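# Put the base on the conveyor, open side up

## Task

Get the base onto the conveyor belt so that its open side faces upward, then release it so neither gripper is holding it.

## Robot and tools

Robot: two 6-joint arms, left_arm and right_arm, each ending in a parallel two-finger gripper. Both are set in one scene frame whose origin sits on the table top between them. +z is up, +x points out over the table, and left_arm is on the +y side. The arm names do not refer to sides of any camera image. Base roots: left_arm at (-0.005, +0.375, 0) m, yawed slightly (quat_wxyz +0.998, 0, 0, +0.059). right_arm at (+0.042, -0.232, 0) m, nearly unrotated (quat_wxyz +1.000, 0, 0, -0.005).

Joint order on every arm, in commands and in results: waist, shoulder, elbow, wrist pitch, wrist yaw, wrist roll. Stated ranges in rad: waist -2.618 to 3.054, shoulder 0.000 to 3.142, elbow 0.000 to 3.142, wrist pitch -1.571 to 1.571, wrist yaw -1.571 to 1.571, wrist roll -2.094 to 2.094. Wrist pitch has its sign flipped relative to the URDF, both in what you send and in what you read back. A real joint end may differ from the stated one by up to 0.036 rad either way. Fingers point along the gripper's +z and close along its y. end_effector_position is the point between the pads, about 1 cm short of the fingertips.

execute_actions(actions): actions is a list of actions, run in order. Each action is a table of up to 15 rows. Each row is applied for one control step of 1/30 s. If a table has fewer than 15 rows, its final row repeats until 15 steps have passed. Every row holds 14 numbers in [-1, 1], even when only one arm should move. The first 7 are for left_arm: six joint offsets, then opening. The last 7 are the same for right_arm. The joint numbers are offsets, not poses. They are measured from each joint's angle at the start of that action, not from the previous row. For the first action of a call, that angle is the last one reported in this scene. The scale is 1.0 = 1.202 rad (waist), 1.258 (shoulder), 1.238 (elbow), 2.073 (wrist pitch), 2.022 (wrist yaw and wrist roll). Opening is absolute: +1 is fully open and -1 is closed. An empty list only returns the state and images. Suppose an action would push any joint more than 0.036 rad outside its range. That action is then rejected for both arms. If the first action or any malformed action fails, nothing in the call runs. Requests beyond a joint's real end stop at that end, and a "joint sent to its limit" line may appear.

move(target, speed, blocking): target is one 14-number row laid out as above. Its joint values are offsets from the Joint positions in the latest result that showed them. All joints follow paths that stay equally far along, so grippers trace curves. speed is the top speed in rad/s of the joint with the farthest to go: 0.01 to 2, default 0.5. Paths last between 0.5 and 10 s, and anything unfinished at 10 s is cut short. Moves do not avoid obstacles or the other arm. Finger openings are sent at the start. The result adds a "move:" line. It shows the ending (done, off_target, moving, held, fault), then limits=held or limits=none, then each arm's joint farthest from its target. With blocking=false the reply comes after 0.5 s while the motion continues. Until a later result shows that move has ended, you can send neither rows nor other moves; use wait or stop first.

wait(seconds): from 0 to 10. The arms keep their last command, and any running move carries on. stop(): brings a running move to rest, and needs braking room. zoom_image(camera, region): region is [x0, y0, x1, y1] in pixels of that camera's latest image, with (0, 0) at top left, at most 504 by 504. Cameras are cam_head_left, cam_head_right, cam_high, cam_low, cam_left_wrist and cam_right_wrist, all 504x504. read_manual(section): only returns licence texts. finished_scene(scene): ends the current scene, given its number, and reports success. It cannot be undone, so release the base first and check it is resting properly.

Results: a state line `left_arm: ...` | `right_arm: ...` gives each gripper's position in m and quat_wxyz in the scene frame. It may be slightly off, more so at long reach. Joint positions (rad) and Joint velocities (rad/s) list each arm's six joints plus the pad gap (m; 0.094 is fully open). Joint targets shows the angles currently being driven toward. grip_measured is the finger opening on the command scale. Joint torques give total drive output, with offsets and noise. "joint command not followed" means a clearance check altered some joint targets. FAULT or OVER-TEMPERATURE FAULT lines mean an arm stopped.

Motion limits: each control step keeps a joint's target within a fixed lead of its measured angle. The leads are 0.202 rad waist, 0.258 shoulder, 0.238 elbow, 0.573 wrist pitch, 0.522 yaw and roll. Targets are also scaled back if they would carry the gripper more than 70 mm from where it is. Big offsets therefore need several actions, and you may have to resend the rest. Sending zeros can let an arm sag. To hold it, send offsets back to the wanted angles once, then zeros, and push further if it still falls short.

Gripping: fingers go to where grip_measured would read the number you send, except near -1 and +1. For a firm hold, command about 0.03 below the grip_measured seen on contact; a smaller gap grips more lightly. Readings can be off by about 1 mm. Outside forces may briefly tug the held base or nudge loose items.

Avoid: dropping or knocking anything off the table, which fails the task. Also avoid the arms colliding or pressing on each other, fast impacts, and hard pushes into objects. A target far past a contact presses harder. Long holding under load heats motors: a warning appears at 75 °C, at 90 °C the arm stops for 10 s, and at 100 °C it goes limp and falls.

Each tool is called as name([rows], argument=value, ...), one row to a line, values as JSON.

## Session

execute_actions(actions=[])

Scene clock: 0.00 s.
left_arm: end_effector_position=(+0.5098, -0.1626, +0.1331) grip_measured=+1.000 end_effector_quat_wxyz=(+0.698, +0.363, +0.614, -0.061) | right_arm: end_effector_position=(+0.2957, -0.3249, +0.2696) grip_measured=+1.000 end_effector_quat_wxyz=(+0.581, +0.347, +0.733, -0.071)
Joint names: [waist, shoulder, elbow, wrist pitch, wrist yaw, wrist roll]
Joint positions: left_arm=[-0.985  2.732  2.142 -0.571 -0.245  0.443  0.094] | right_arm=[-0.022  0.623  0.699  0.443  0.501  0.504  0.094]
Joint velocities: left_arm=[-0.012 -0.002 -0.002  0.095  0.051  0.037  0.   ] | right_arm=[ 0.022  0.007 -0.007 -0.066 -0.022  0.007  0.   ]
Joint torques (N m, as the arm reports them, + toward a larger Joint positions number): no reading
Motor temperatures (°C, as the motors report them): left_arm=[28 27 28 25 25 29] | right_arm=[28 28 27 27 26 26]
Joint targets: left_arm=[-0.985 2.726 2.148 -0.564 -0.245 0.442] | right_arm=[-0.022 0.617 0.703 0.456 0.504 0.503]

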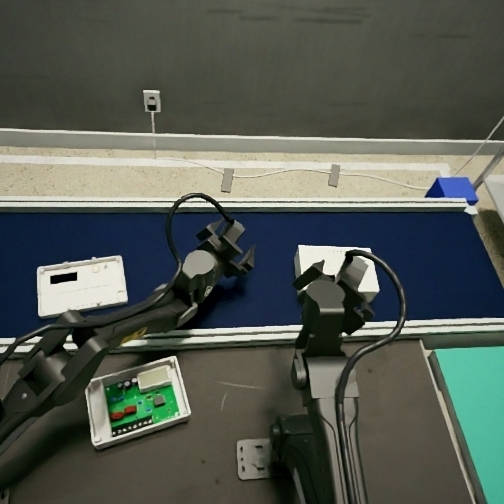

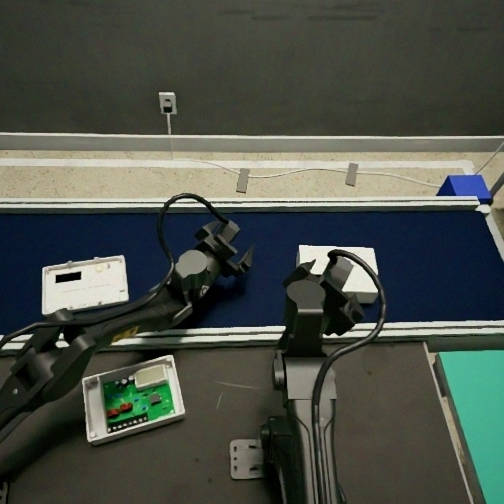

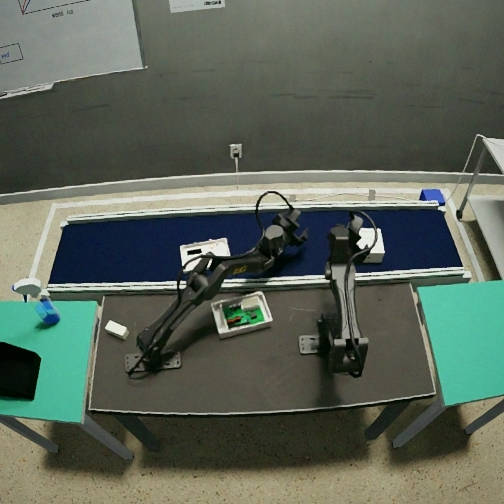

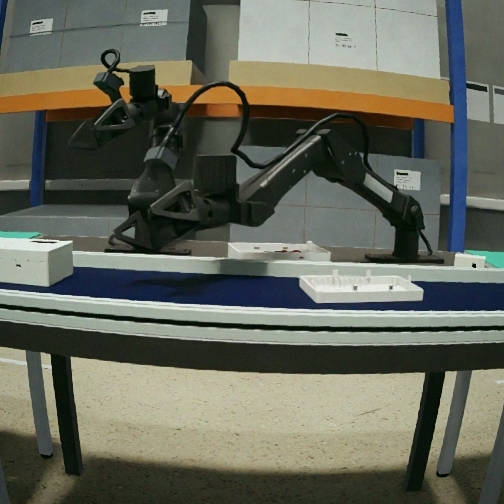

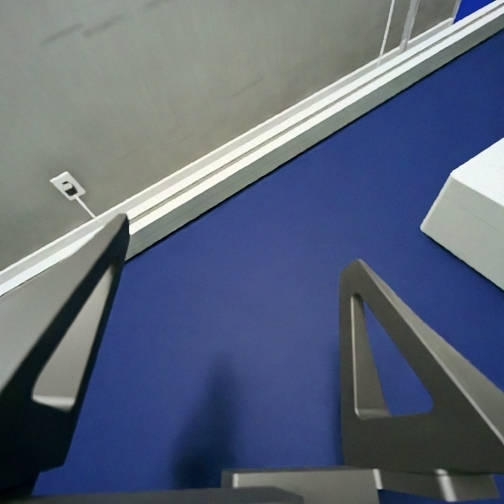

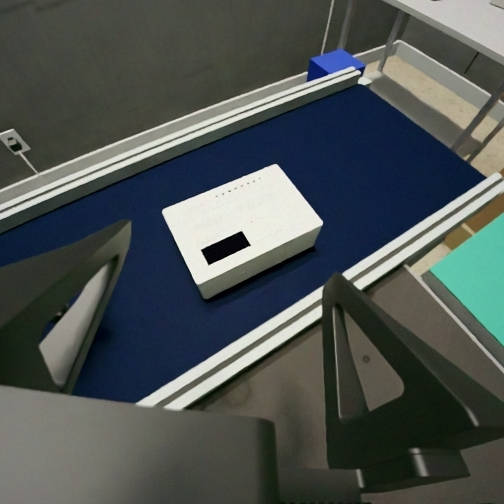

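move(target=[-0.1,-0.811,-0.318,1.0,0.121,-0.219,1,-0.4,0,0,0,0,0,1], speed=1.5)

zoom_image(camera="cam_high", region=[100,220,400,420])

Scene clock: 3.07 s.
left_arm: end_effector_position=(+0.1836, +0.0998, +0.2046) grip_measured=+1.000 end_effector_quat_wxyz=(+0.058, +0.473, +0.879, -0.026) | right_arm: end_effector_position=(+0.2260, -0.4300, +0.2698) grip_measured=+1.000 end_effector_quat_wxyz=(+0.549, +0.508, +0.632, -0.204)
Joint names: [waist, shoulder, elbow, wrist pitch, wrist yaw, wrist roll]
Joint positions: left_arm=[-1.096  1.723  1.77   1.491 -0.007  0.011  0.094] | right_arm=[-0.494  0.623  0.699  0.442  0.499  0.504  0.094]
Joint velocities: left_arm=[-0.022 -0.007  0.002  0.037  0.022  0.022  0.   ] | right_arm=[ 0.007  0.012 -0.017 -0.007 -0.051 -0.022  0.   ]
Joint torques (N m, as the arm reports them, + toward a larger Joint positions number): left_arm=[-0.61 -9.47  5.49 -0.59  0.06 -0.12] | right_arm=[-0.7   0.86  6.49 -1.91  0.08  0.  ]
Motor temperatures (°C, as the motors report them): left_arm=[28 28 29 25 25 29] | right_arm=[28 28 28 28 26 26]
Joint targets: left_arm=[-1.105 1.711 1.749 1.502 -0.000 0.001] | right_arm=[-0.503 0.623 0.699 0.443 0.501 0.504]
move: off_target (left_arm); limits=none; left_arm: farthest joint: the elbow, 0.021 radians from its target (0.394 radians at the start); right_arm: farthest joint: the waist, 0.009 radians from its target (0.481 radians at the start)

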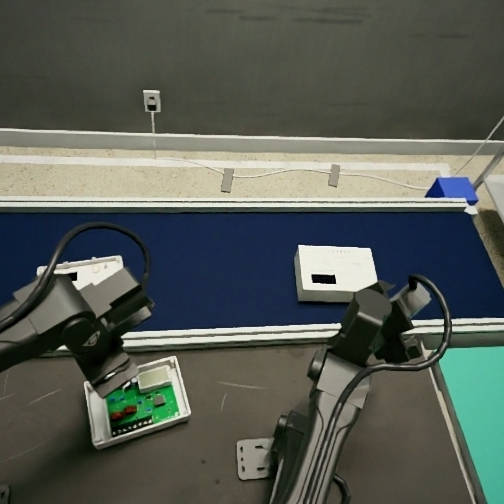

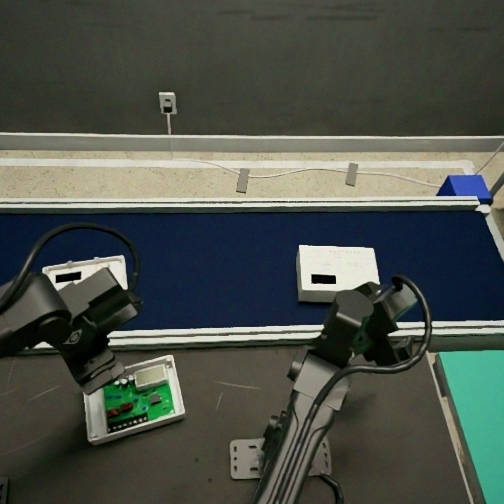

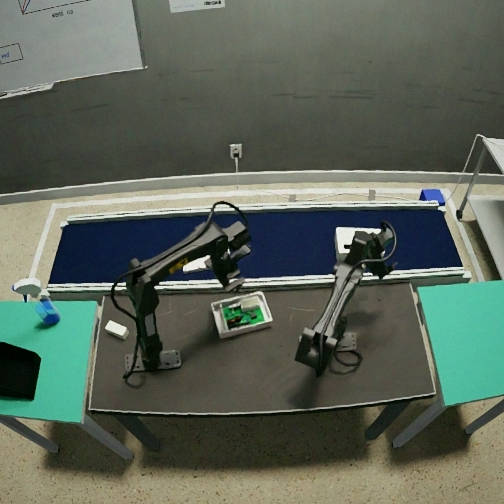

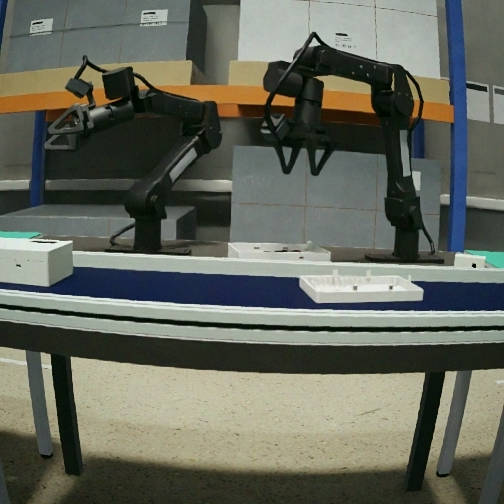

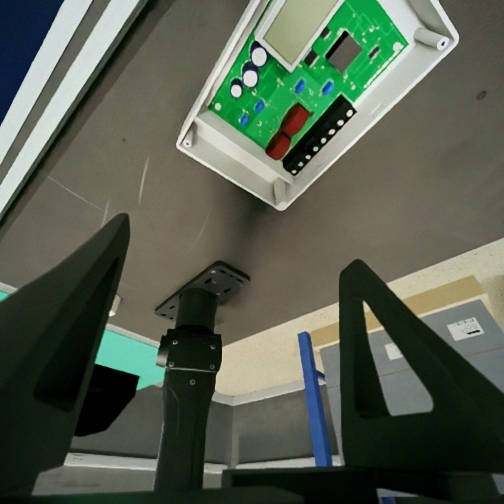

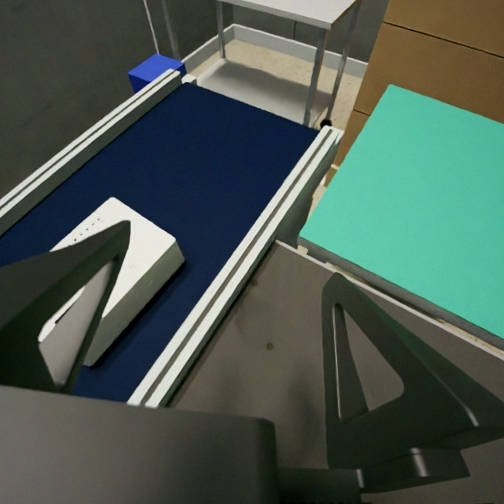

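Region (100, 220, 400, 420) of cam_high's 504x504 image, scaled by 1.680, with more detail than that image has.

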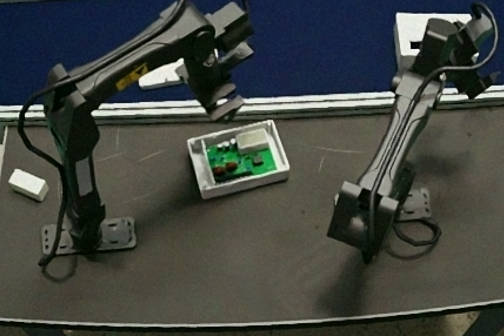

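move(target=[-0.213,0.004,-0.33,-0.134,0.003,0.055,0,0,0,0,0,0,0,1], speed=1)

Scene clock: 4.73 s.
left_arm: end_effector_position=(+0.1002, +0.0822, +0.1046) grip_measured=+0.003 end_effector_quat_wxyz=(+0.001, +0.622, +0.783, +0.001) | right_arm: end_effector_position=(+0.2260, -0.4300, +0.2698) grip_measured=+1.000 end_effector_quat_wxyz=(+0.549, +0.508, +0.632, -0.204)
Joint names: [waist, shoulder, elbow, wrist pitch, wrist yaw, wrist roll]
Joint positions: left_arm=[-1.349  1.723  1.377  1.225 -0.002  0.112  0.047] | right_arm=[-0.494  0.623  0.699  0.442  0.499  0.504  0.094]
Joint velocities: left_arm=[ 0.002 -0.002 -0.007 -0.037  0.066 -0.007 -0.001] | right_arm=[-0.002  0.007 -0.002  0.007  0.051  0.007  0.   ]
Joint torques (N m, as the arm reports them, + toward a larger Joint positions number): left_arm=[-0.09 -8.15  5.99 -0.53  0.    0.09] | right_arm=[ 0.03  0.84  6.52 -1.92  0.07  0.  ]
Motor temperatures (°C, as the motors report them): left_arm=[28 28 29 25 25 29] | right_arm=[28 28 28 29 26 26]
Joint targets: left_arm=[-1.352 1.728 1.361 1.214 -0.001 0.122] | right_arm=[-0.494 0.623 0.699 0.442 0.499 0.504]
move: done; limits=none; left_arm: farthest joint: the elbow, 0.016 radians from its target (0.408 radians at the start); right_arm: farthest joint: the waist, 0.000 radians from its target (0.000 radians at the start)

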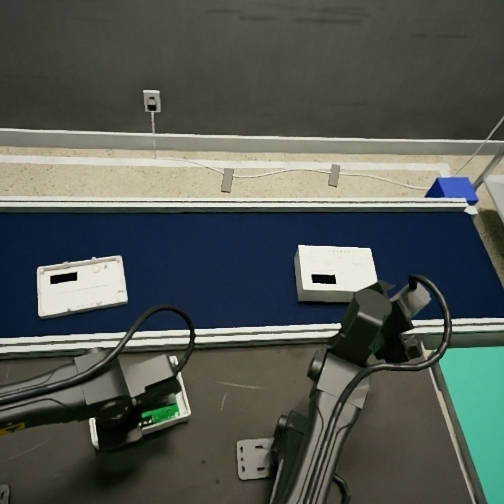

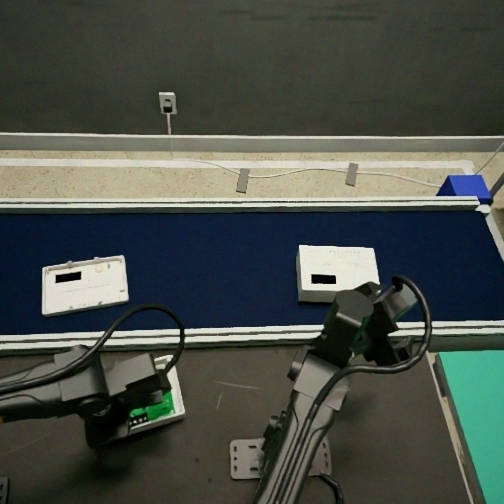

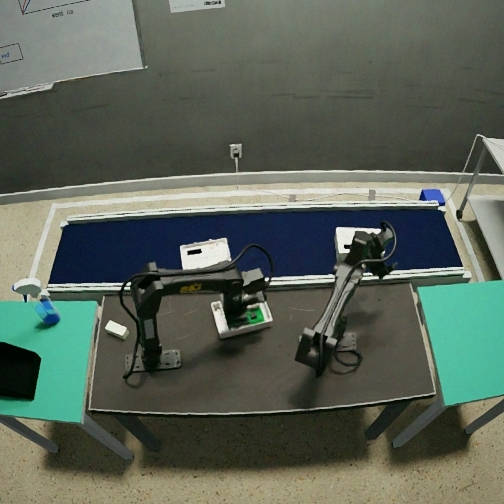

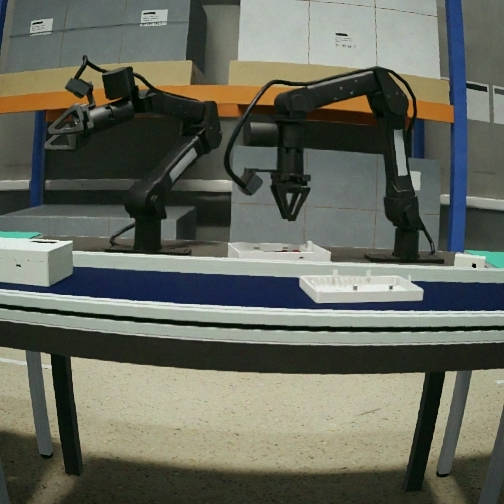

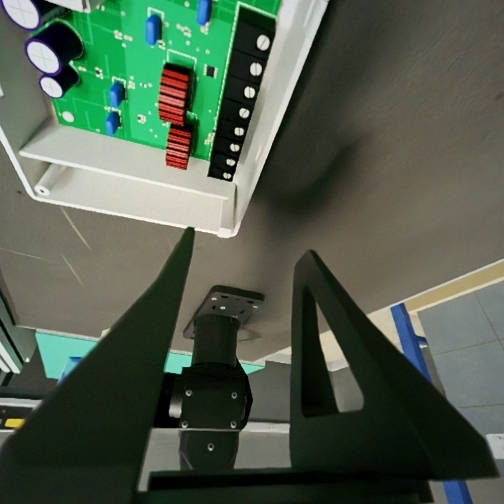

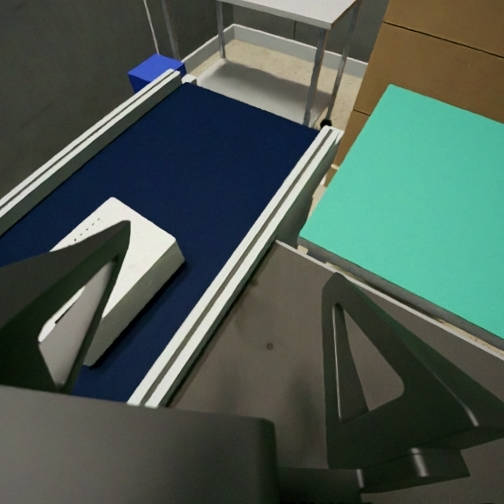

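move(target=[0,0.066,-0.035,-0.058,0,0,-0.4,0,0,0,0,0,0,1])

zoom_image(camera="cam_head_left", region=[60,340,240,480])

Scene clock: 6.07 s.
left_arm: end_effector_position=(+0.1061, +0.0657, +0.0751) grip_measured=-0.397 end_effector_quat_wxyz=(+0.003, +0.622, +0.783, -0.001) | right_arm: end_effector_position=(+0.2260, -0.4300, +0.2698) grip_measured=+1.000 end_effector_quat_wxyz=(+0.549, +0.508, +0.632, -0.204)
Joint names: [waist, shoulder, elbow, wrist pitch, wrist yaw, wrist roll]
Joint positions: left_arm=[-1.349  1.8    1.351  1.116 -0.002  0.112  0.028] | right_arm=[-0.494  0.623  0.699  0.442  0.499  0.504  0.094]
Joint velocities: left_arm=[ 0.017  0.002  0.002 -0.007  0.081  0.037  0.   ] | right_arm=[ 0.002 -0.002 -0.007  0.051 -0.007 -0.007  0.   ]
Joint torques (N m, as the arm reports them, + toward a larger Joint positions number): left_arm=[ 0.12 -8.69  5.76 -0.5  -0.01 -0.02] | right_arm=[ 0.03  0.87  6.48 -1.92  0.06  0.  ]
Motor temperatures (°C, as the motors report them): left_arm=[28 28 29 25 25 29] | right_arm=[28 28 28 29 26 26]
Joint targets: left_arm=[-1.349 1.806 1.334 1.104 -0.002 0.111] | right_arm=[-0.494 0.623 0.699 0.442 0.499 0.504]
move: done; limits=none; left_arm: farthest joint: the elbow, 0.017 radians from its target (0.043 radians at the start); right_arm: farthest joint: the waist, 0.000 radians from its target (0.000 radians at the start)

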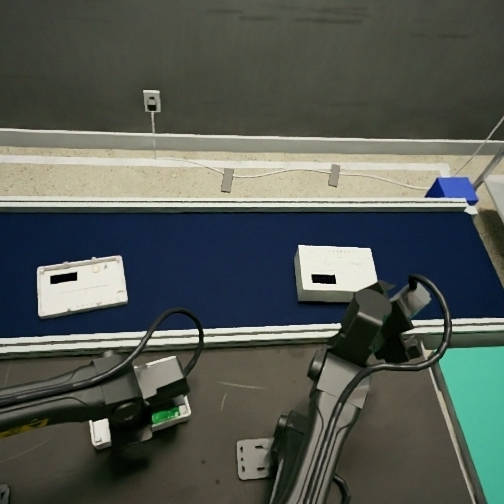

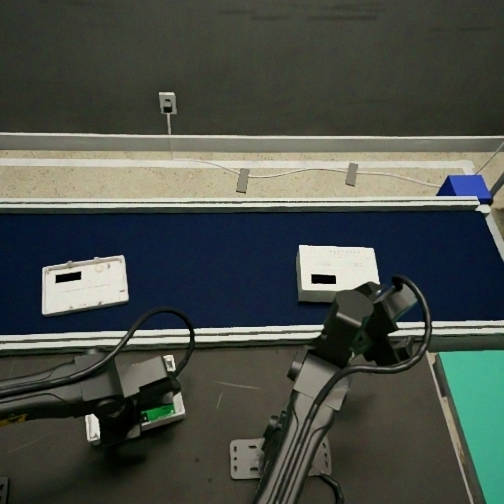

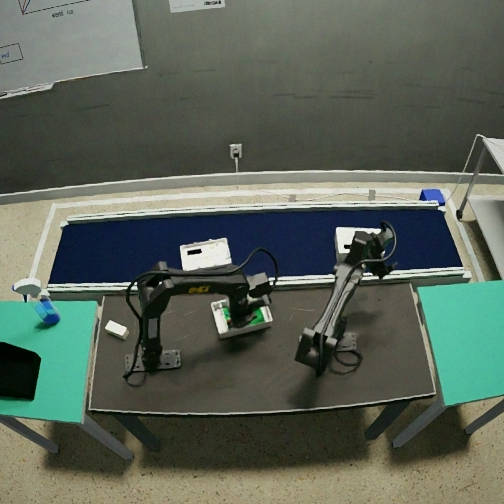

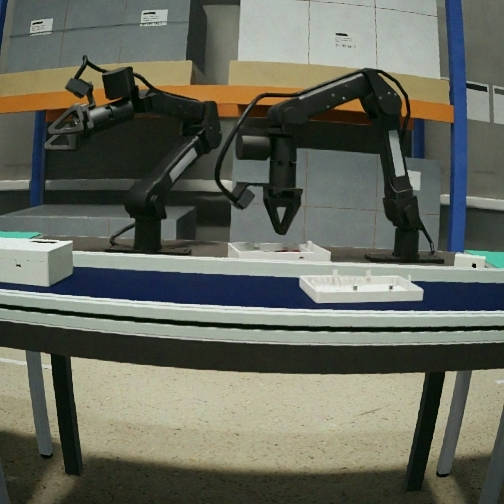

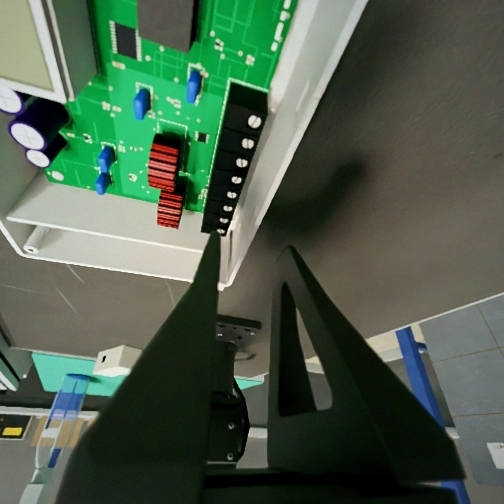

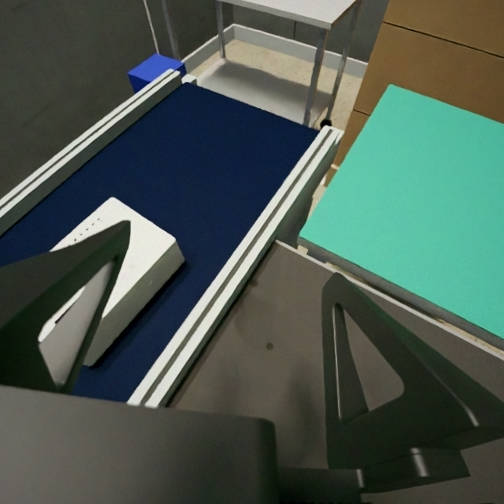

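Region (60, 340, 240, 480) of cam_head_left's 504x504 image, scaled by 2.800, with more detail than that image has.

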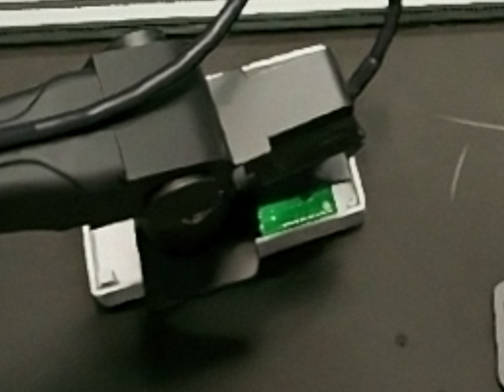

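move(target=[0,0.018,-0.062,-0.043,0,0,-0.62,0,0,0,0,0,0,1], speed=0.3)

Scene clock: 8.90 s.
left_arm: end_effector_position=(+0.1066, +0.0642, +0.0585) grip_measured=-0.617 end_effector_quat_wxyz=(+0.008, +0.622, +0.783, -0.004) | right_arm: end_effector_position=(+0.2260, -0.4300, +0.2698) grip_measured=+1.000 end_effector_quat_wxyz=(+0.549, +0.508, +0.632, -0.204)
Joint names: [waist, shoulder, elbow, wrist pitch, wrist yaw, wrist roll]
Joint positions: left_arm=[-1.349  1.809  1.295  1.038 -0.002  0.112  0.018] | right_arm=[-0.494  0.623  0.699  0.442  0.499  0.504  0.094]
Joint velocities: left_arm=[ 0.007 -0.007  0.007 -0.037 -0.066 -0.022 -0.   ] | right_arm=[-0.002  0.002  0.007 -0.051 -0.081  0.081  0.   ]
Joint torques (N m, as the arm reports them, + toward a larger Joint positions number): left_arm=[ 0.11 -8.22  5.38 -0.57  0.   -0.01] | right_arm=[ 0.01  0.85  6.5  -1.92  0.07  0.  ]
Motor temperatures (°C, as the motors report them): left_arm=[28 28 29 25 25 29] | right_arm=[28 28 28 30 26 26]
Joint targets: left_arm=[-1.349 1.822 1.274 1.027 -0.002 0.112] | right_arm=[-0.494 0.623 0.699 0.442 0.499 0.504]
move: off_target (left_arm); limits=none; left_arm: farthest joint: the elbow, 0.021 radians from its target (0.077 radians at the start); right_arm: farthest joint: the waist, 0.000 radians from its target (0.000 radians at the start)

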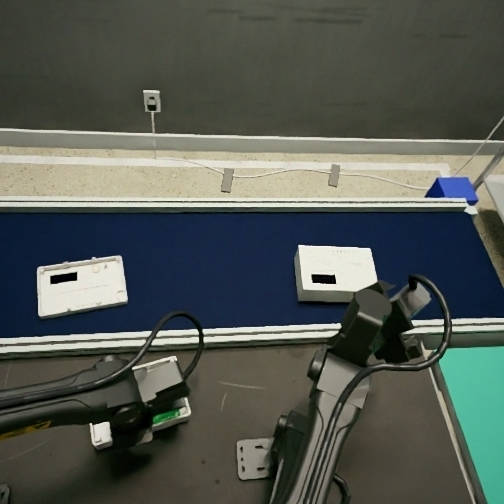

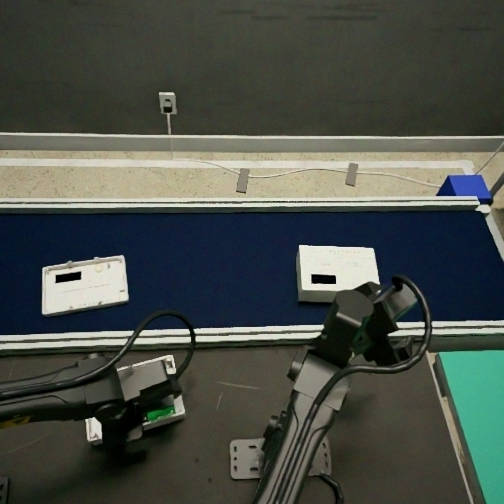

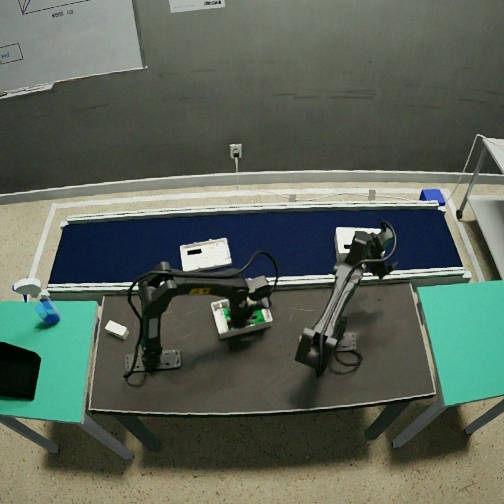

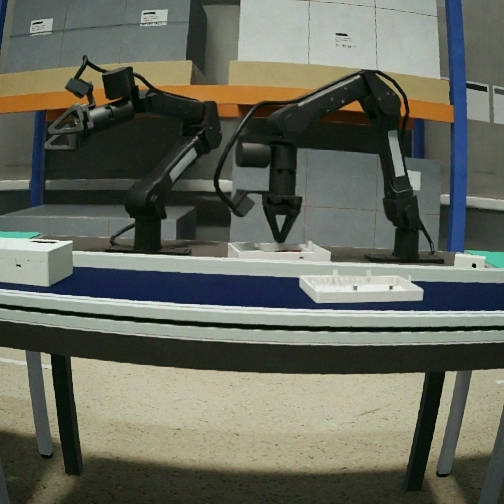

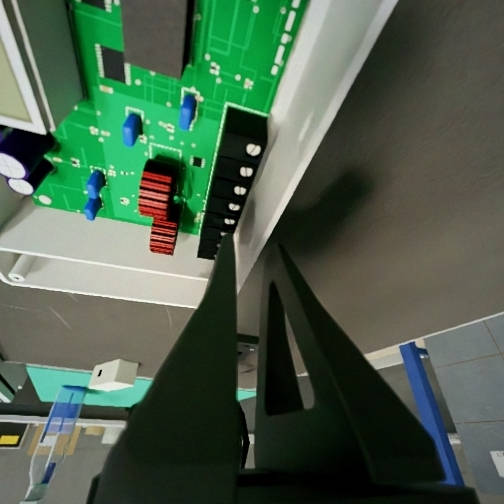

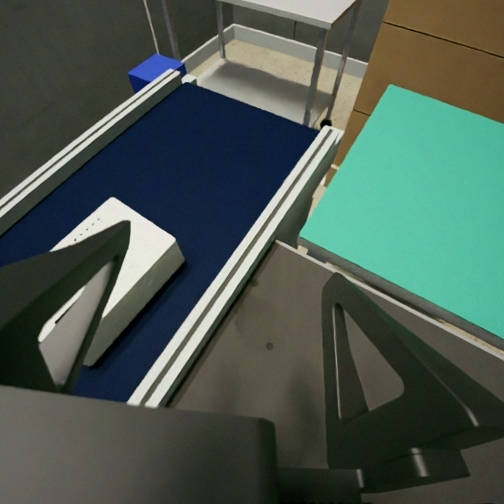

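move(target=[-0.02,0.03,-0.045,-0.028,0,0,-0.62,0,0,0,0,0,0,1], speed=0.3)

Scene clock: 10.00 s.
left_arm: end_effector_position=(+0.1012, +0.0649, +0.0407) grip_measured=-0.617 end_effector_quat_wxyz=(+0.000, +0.628, +0.778, +0.001) | right_arm: end_effector_position=(+0.2260, -0.4300, +0.2698) grip_measured=+1.000 end_effector_quat_wxyz=(+0.549, +0.508, +0.632, -0.204)
Joint names: [waist, shoulder, elbow, wrist pitch, wrist yaw, wrist roll]
Joint positions: left_arm=[-1.364  1.838  1.258  0.991 -0.002  0.112  0.018] | right_arm=[-0.494  0.623  0.699  0.442  0.499  0.504  0.094]
Joint velocities: left_arm=[ 0.012 -0.012 -0.012  0.007 -0.007 -0.007 -0.001] | right_arm=[-0.017 -0.002 -0.007  0.081 -0.007 -0.037  0.   ]
Joint torques (N m, as the arm reports them, + toward a larger Joint positions number): left_arm=[-0.56 -8.83  5.44 -0.52  0.   -0.02] | right_arm=[ 0.02  0.81  6.5  -1.92  0.07  0.  ]
Motor temperatures (°C, as the motors report them): left_arm=[28 28 29 25 25 29] | right_arm=[28 28 28 30 26 26]
Joint targets: left_arm=[-1.373 1.847 1.239 0.980 -0.002 0.112] | right_arm=[-0.494 0.623 0.699 0.442 0.499 0.504]
move: done; limits=none; left_arm: farthest joint: the elbow, 0.019 radians from its target (0.056 radians at the start); right_arm: farthest joint: the waist, 0.000 radians from its target (0.000 radians at the start)

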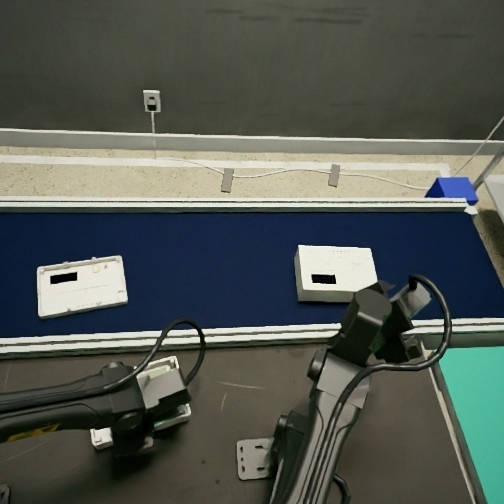

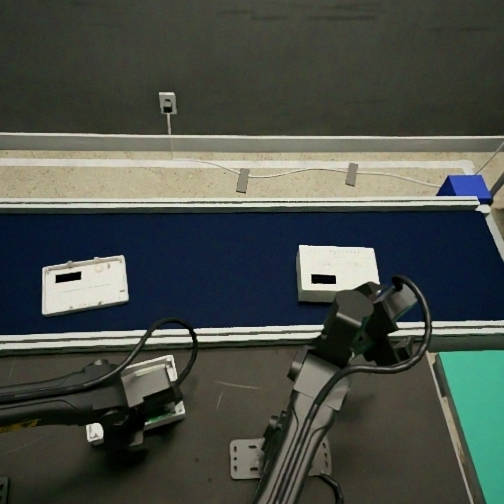

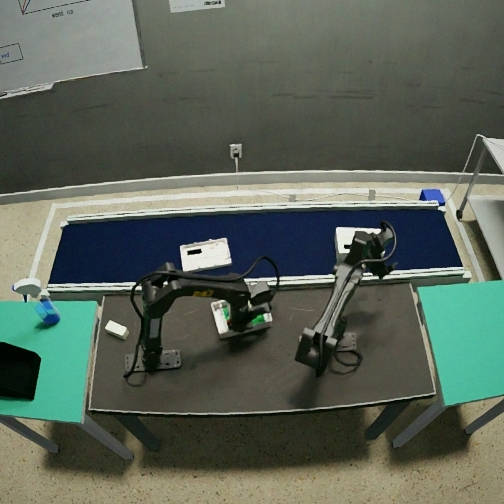

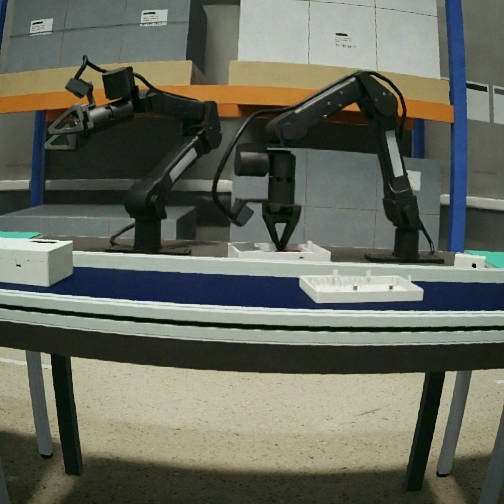

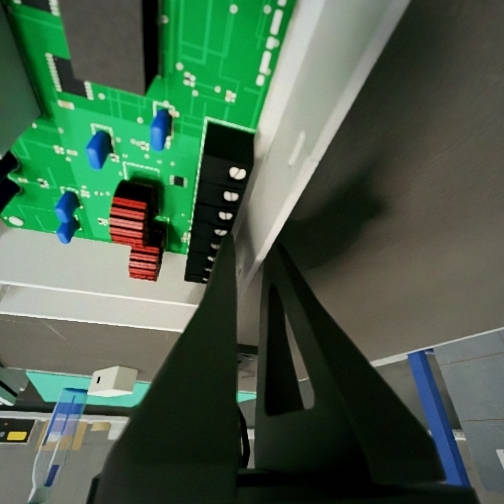

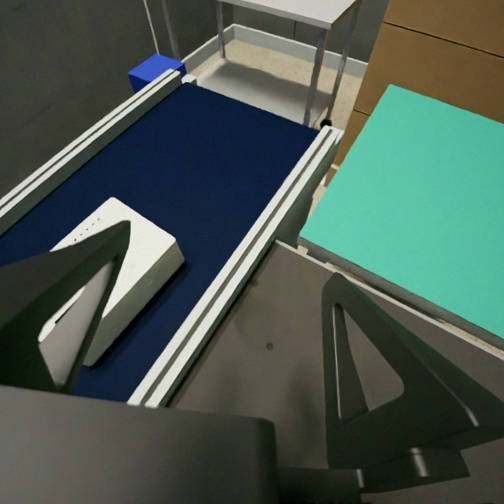

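move(target=[-0.024,0.007,-0.015,-0.005,0,0,-0.62,0,0,0,0,0,0,1], speed=0.3)

move(target=[-0.006,0.02,-0.052,-0.034,0,0,-0.62,0,0,0,0,0,0,1], speed=0.2)

Scene clock: 10.87 s.
left_arm: end_effector_position=(+0.0948, +0.0627, +0.0407) grip_measured=-0.617 end_effector_quat_wxyz=(+0.000, +0.636, +0.772, +0.001) | right_arm: end_effector_position=(+0.2260, -0.4300, +0.2698) grip_measured=+1.000 end_effector_quat_wxyz=(+0.549, +0.508, +0.632, -0.204)
Joint names: [waist, shoulder, elbow, wrist pitch, wrist yaw, wrist roll]
Joint positions: left_arm=[-1.385  1.838  1.258  0.991 -0.002  0.112  0.018] | right_arm=[-0.494  0.623  0.699  0.442  0.499  0.504  0.094]
Joint velocities: left_arm=[-0.012 -0.002  0.002 -0.007 -0.037 -0.007  0.001] | right_arm=[ 0.002  0.027  0.002 -0.007 -0.022 -0.007  0.   ]
Joint torques (N m, as the arm reports them, + toward a larger Joint positions number): left_arm=[-0.62 -8.74  5.41 -0.51 -0.01 -0.02] | right_arm=[ 0.03  0.85  6.52 -1.92  0.07 -0.01]
Motor temperatures (°C, as the motors report them): left_arm=[28 28 29 25 25 29] | right_arm=[28 28 28 30 26 26]
Joint targets: left_arm=[-1.393 1.847 1.239 0.981 -0.002 0.112] | right_arm=[-0.494 0.623 0.699 0.442 0.499 0.504]
move: done; limits=none; left_arm: farthest joint: the elbow, 0.019 radians from its target (0.019 radians at the start); right_arm: farthest joint: the waist, 0.000 radians from its target (0.000 radians at the start)

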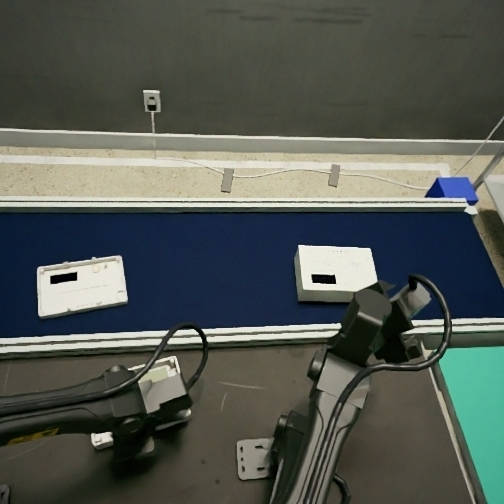

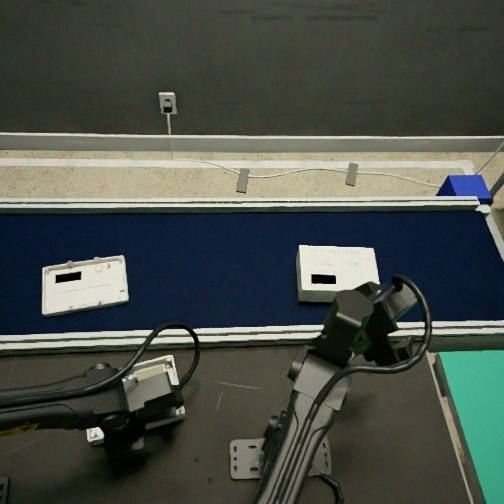

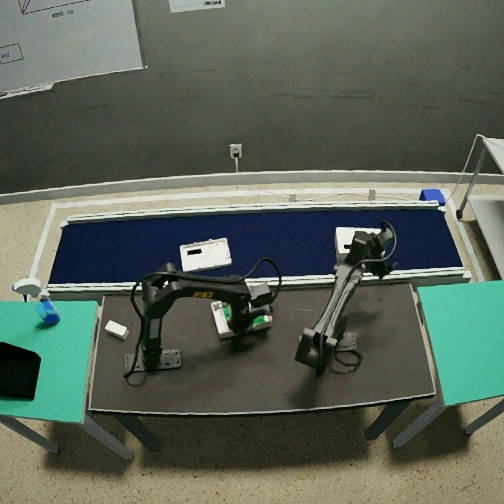

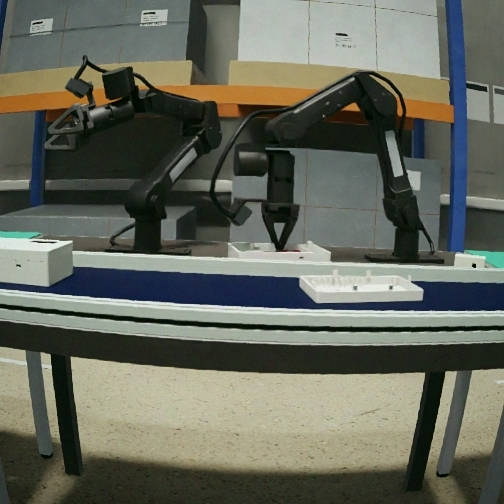

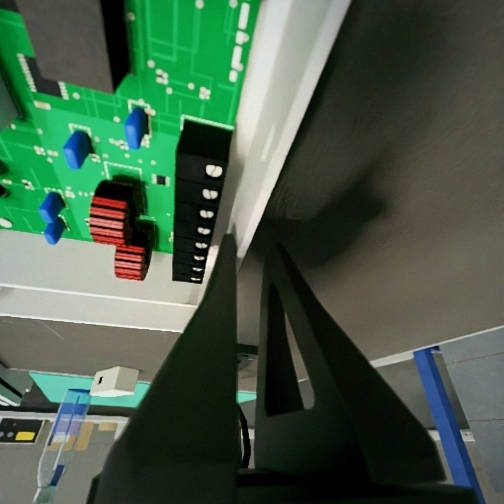

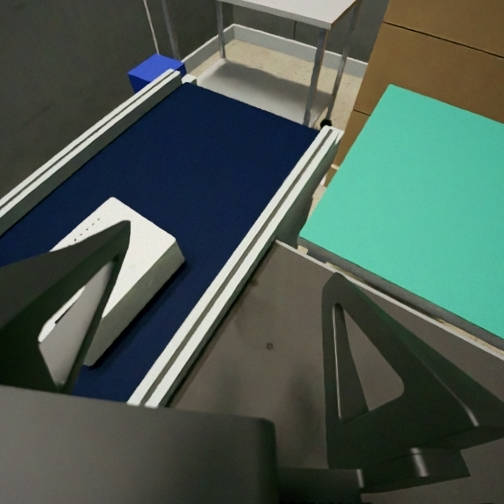

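Scene clock: 11.93 s.
left_arm: end_effector_position=(+0.0944, +0.0640, +0.0263) grip_measured=-0.617 end_effector_quat_wxyz=(+0.001, +0.636, +0.772, +0.000) | right_arm: end_effector_position=(+0.2260, -0.4300, +0.2698) grip_measured=+1.000 end_effector_quat_wxyz=(+0.549, +0.508, +0.632, -0.204)
Joint names: [waist, shoulder, elbow, wrist pitch, wrist yaw, wrist roll]
Joint positions: left_arm=[-1.385  1.851  1.214  0.932 -0.002  0.112  0.018] | right_arm=[-0.494  0.623  0.699  0.442  0.499  0.504  0.094]
Joint velocities: left_arm=[ 0.017 -0.002 -0.002 -0.037 -0.022  0.037 -0.   ] | right_arm=[ 0.007 -0.007 -0.007 -0.007 -0.007 -0.022  0.   ]
Joint torques (N m, as the arm reports them, + toward a larger Joint positions number): left_arm=[-0.44 -8.49  5.13 -0.49  0.   -0.02] | right_arm=[ 0.    0.85  6.49 -1.92  0.06 -0.01]
Motor temperatures (°C, as the motors report them): left_arm=[28 28 29 25 25 29] | right_arm=[28 28 28 30 26 26]
Joint targets: left_arm=[-1.392 1.864 1.194 0.920 -0.002 0.112] | right_arm=[-0.494 0.623 0.699 0.442 0.499 0.504]
move: done; limits=none; left_arm: farthest joint: the elbow, 0.020 radians from its target (0.064 radians at the start); right_arm: farthest joint: the waist, 0.000 radians from its target (0.000 radians at the start)

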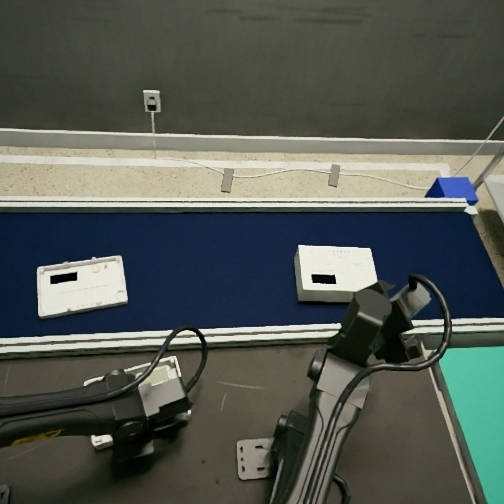

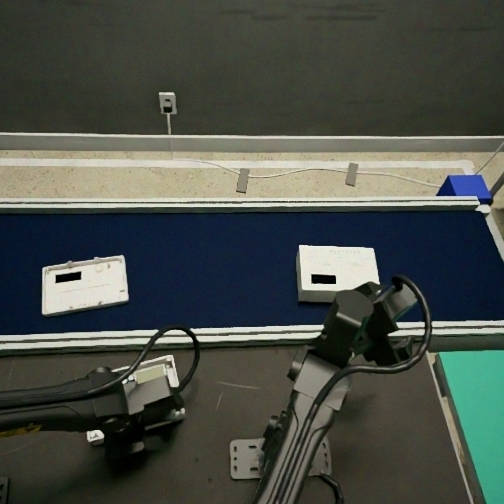

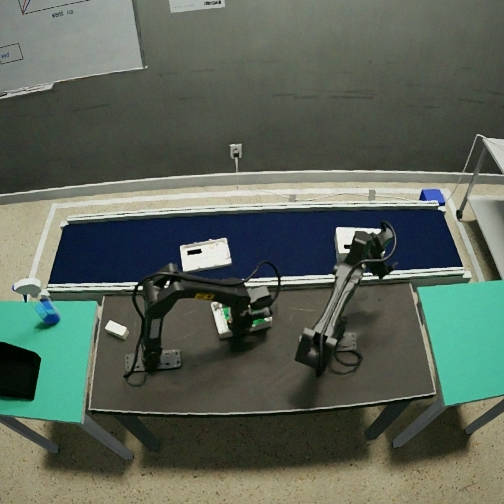

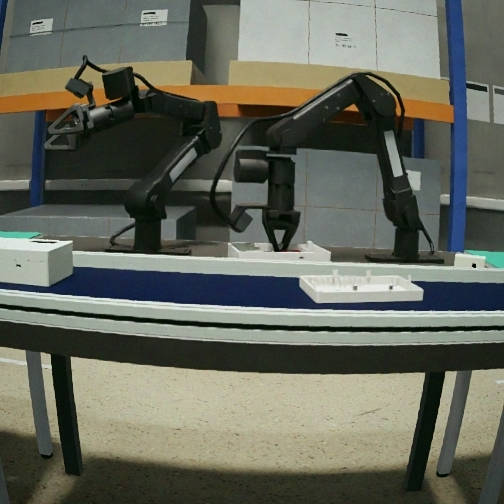

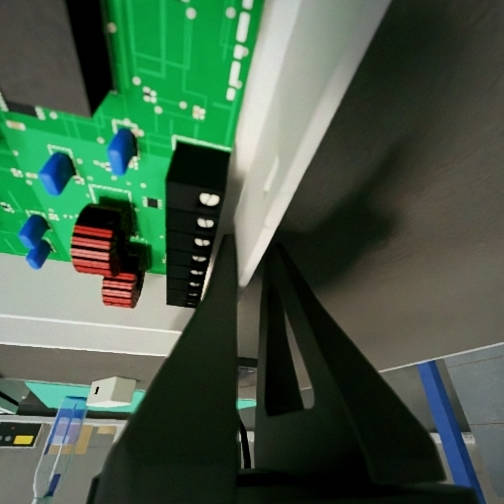

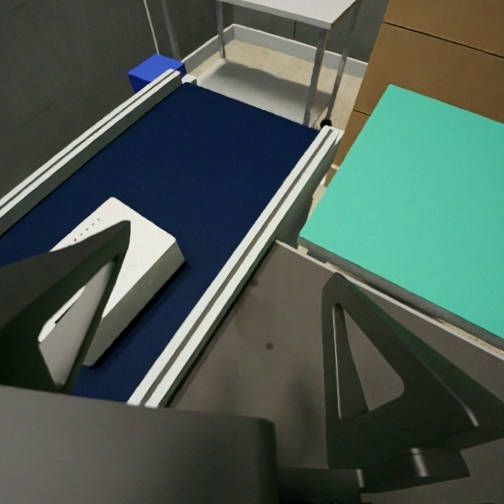

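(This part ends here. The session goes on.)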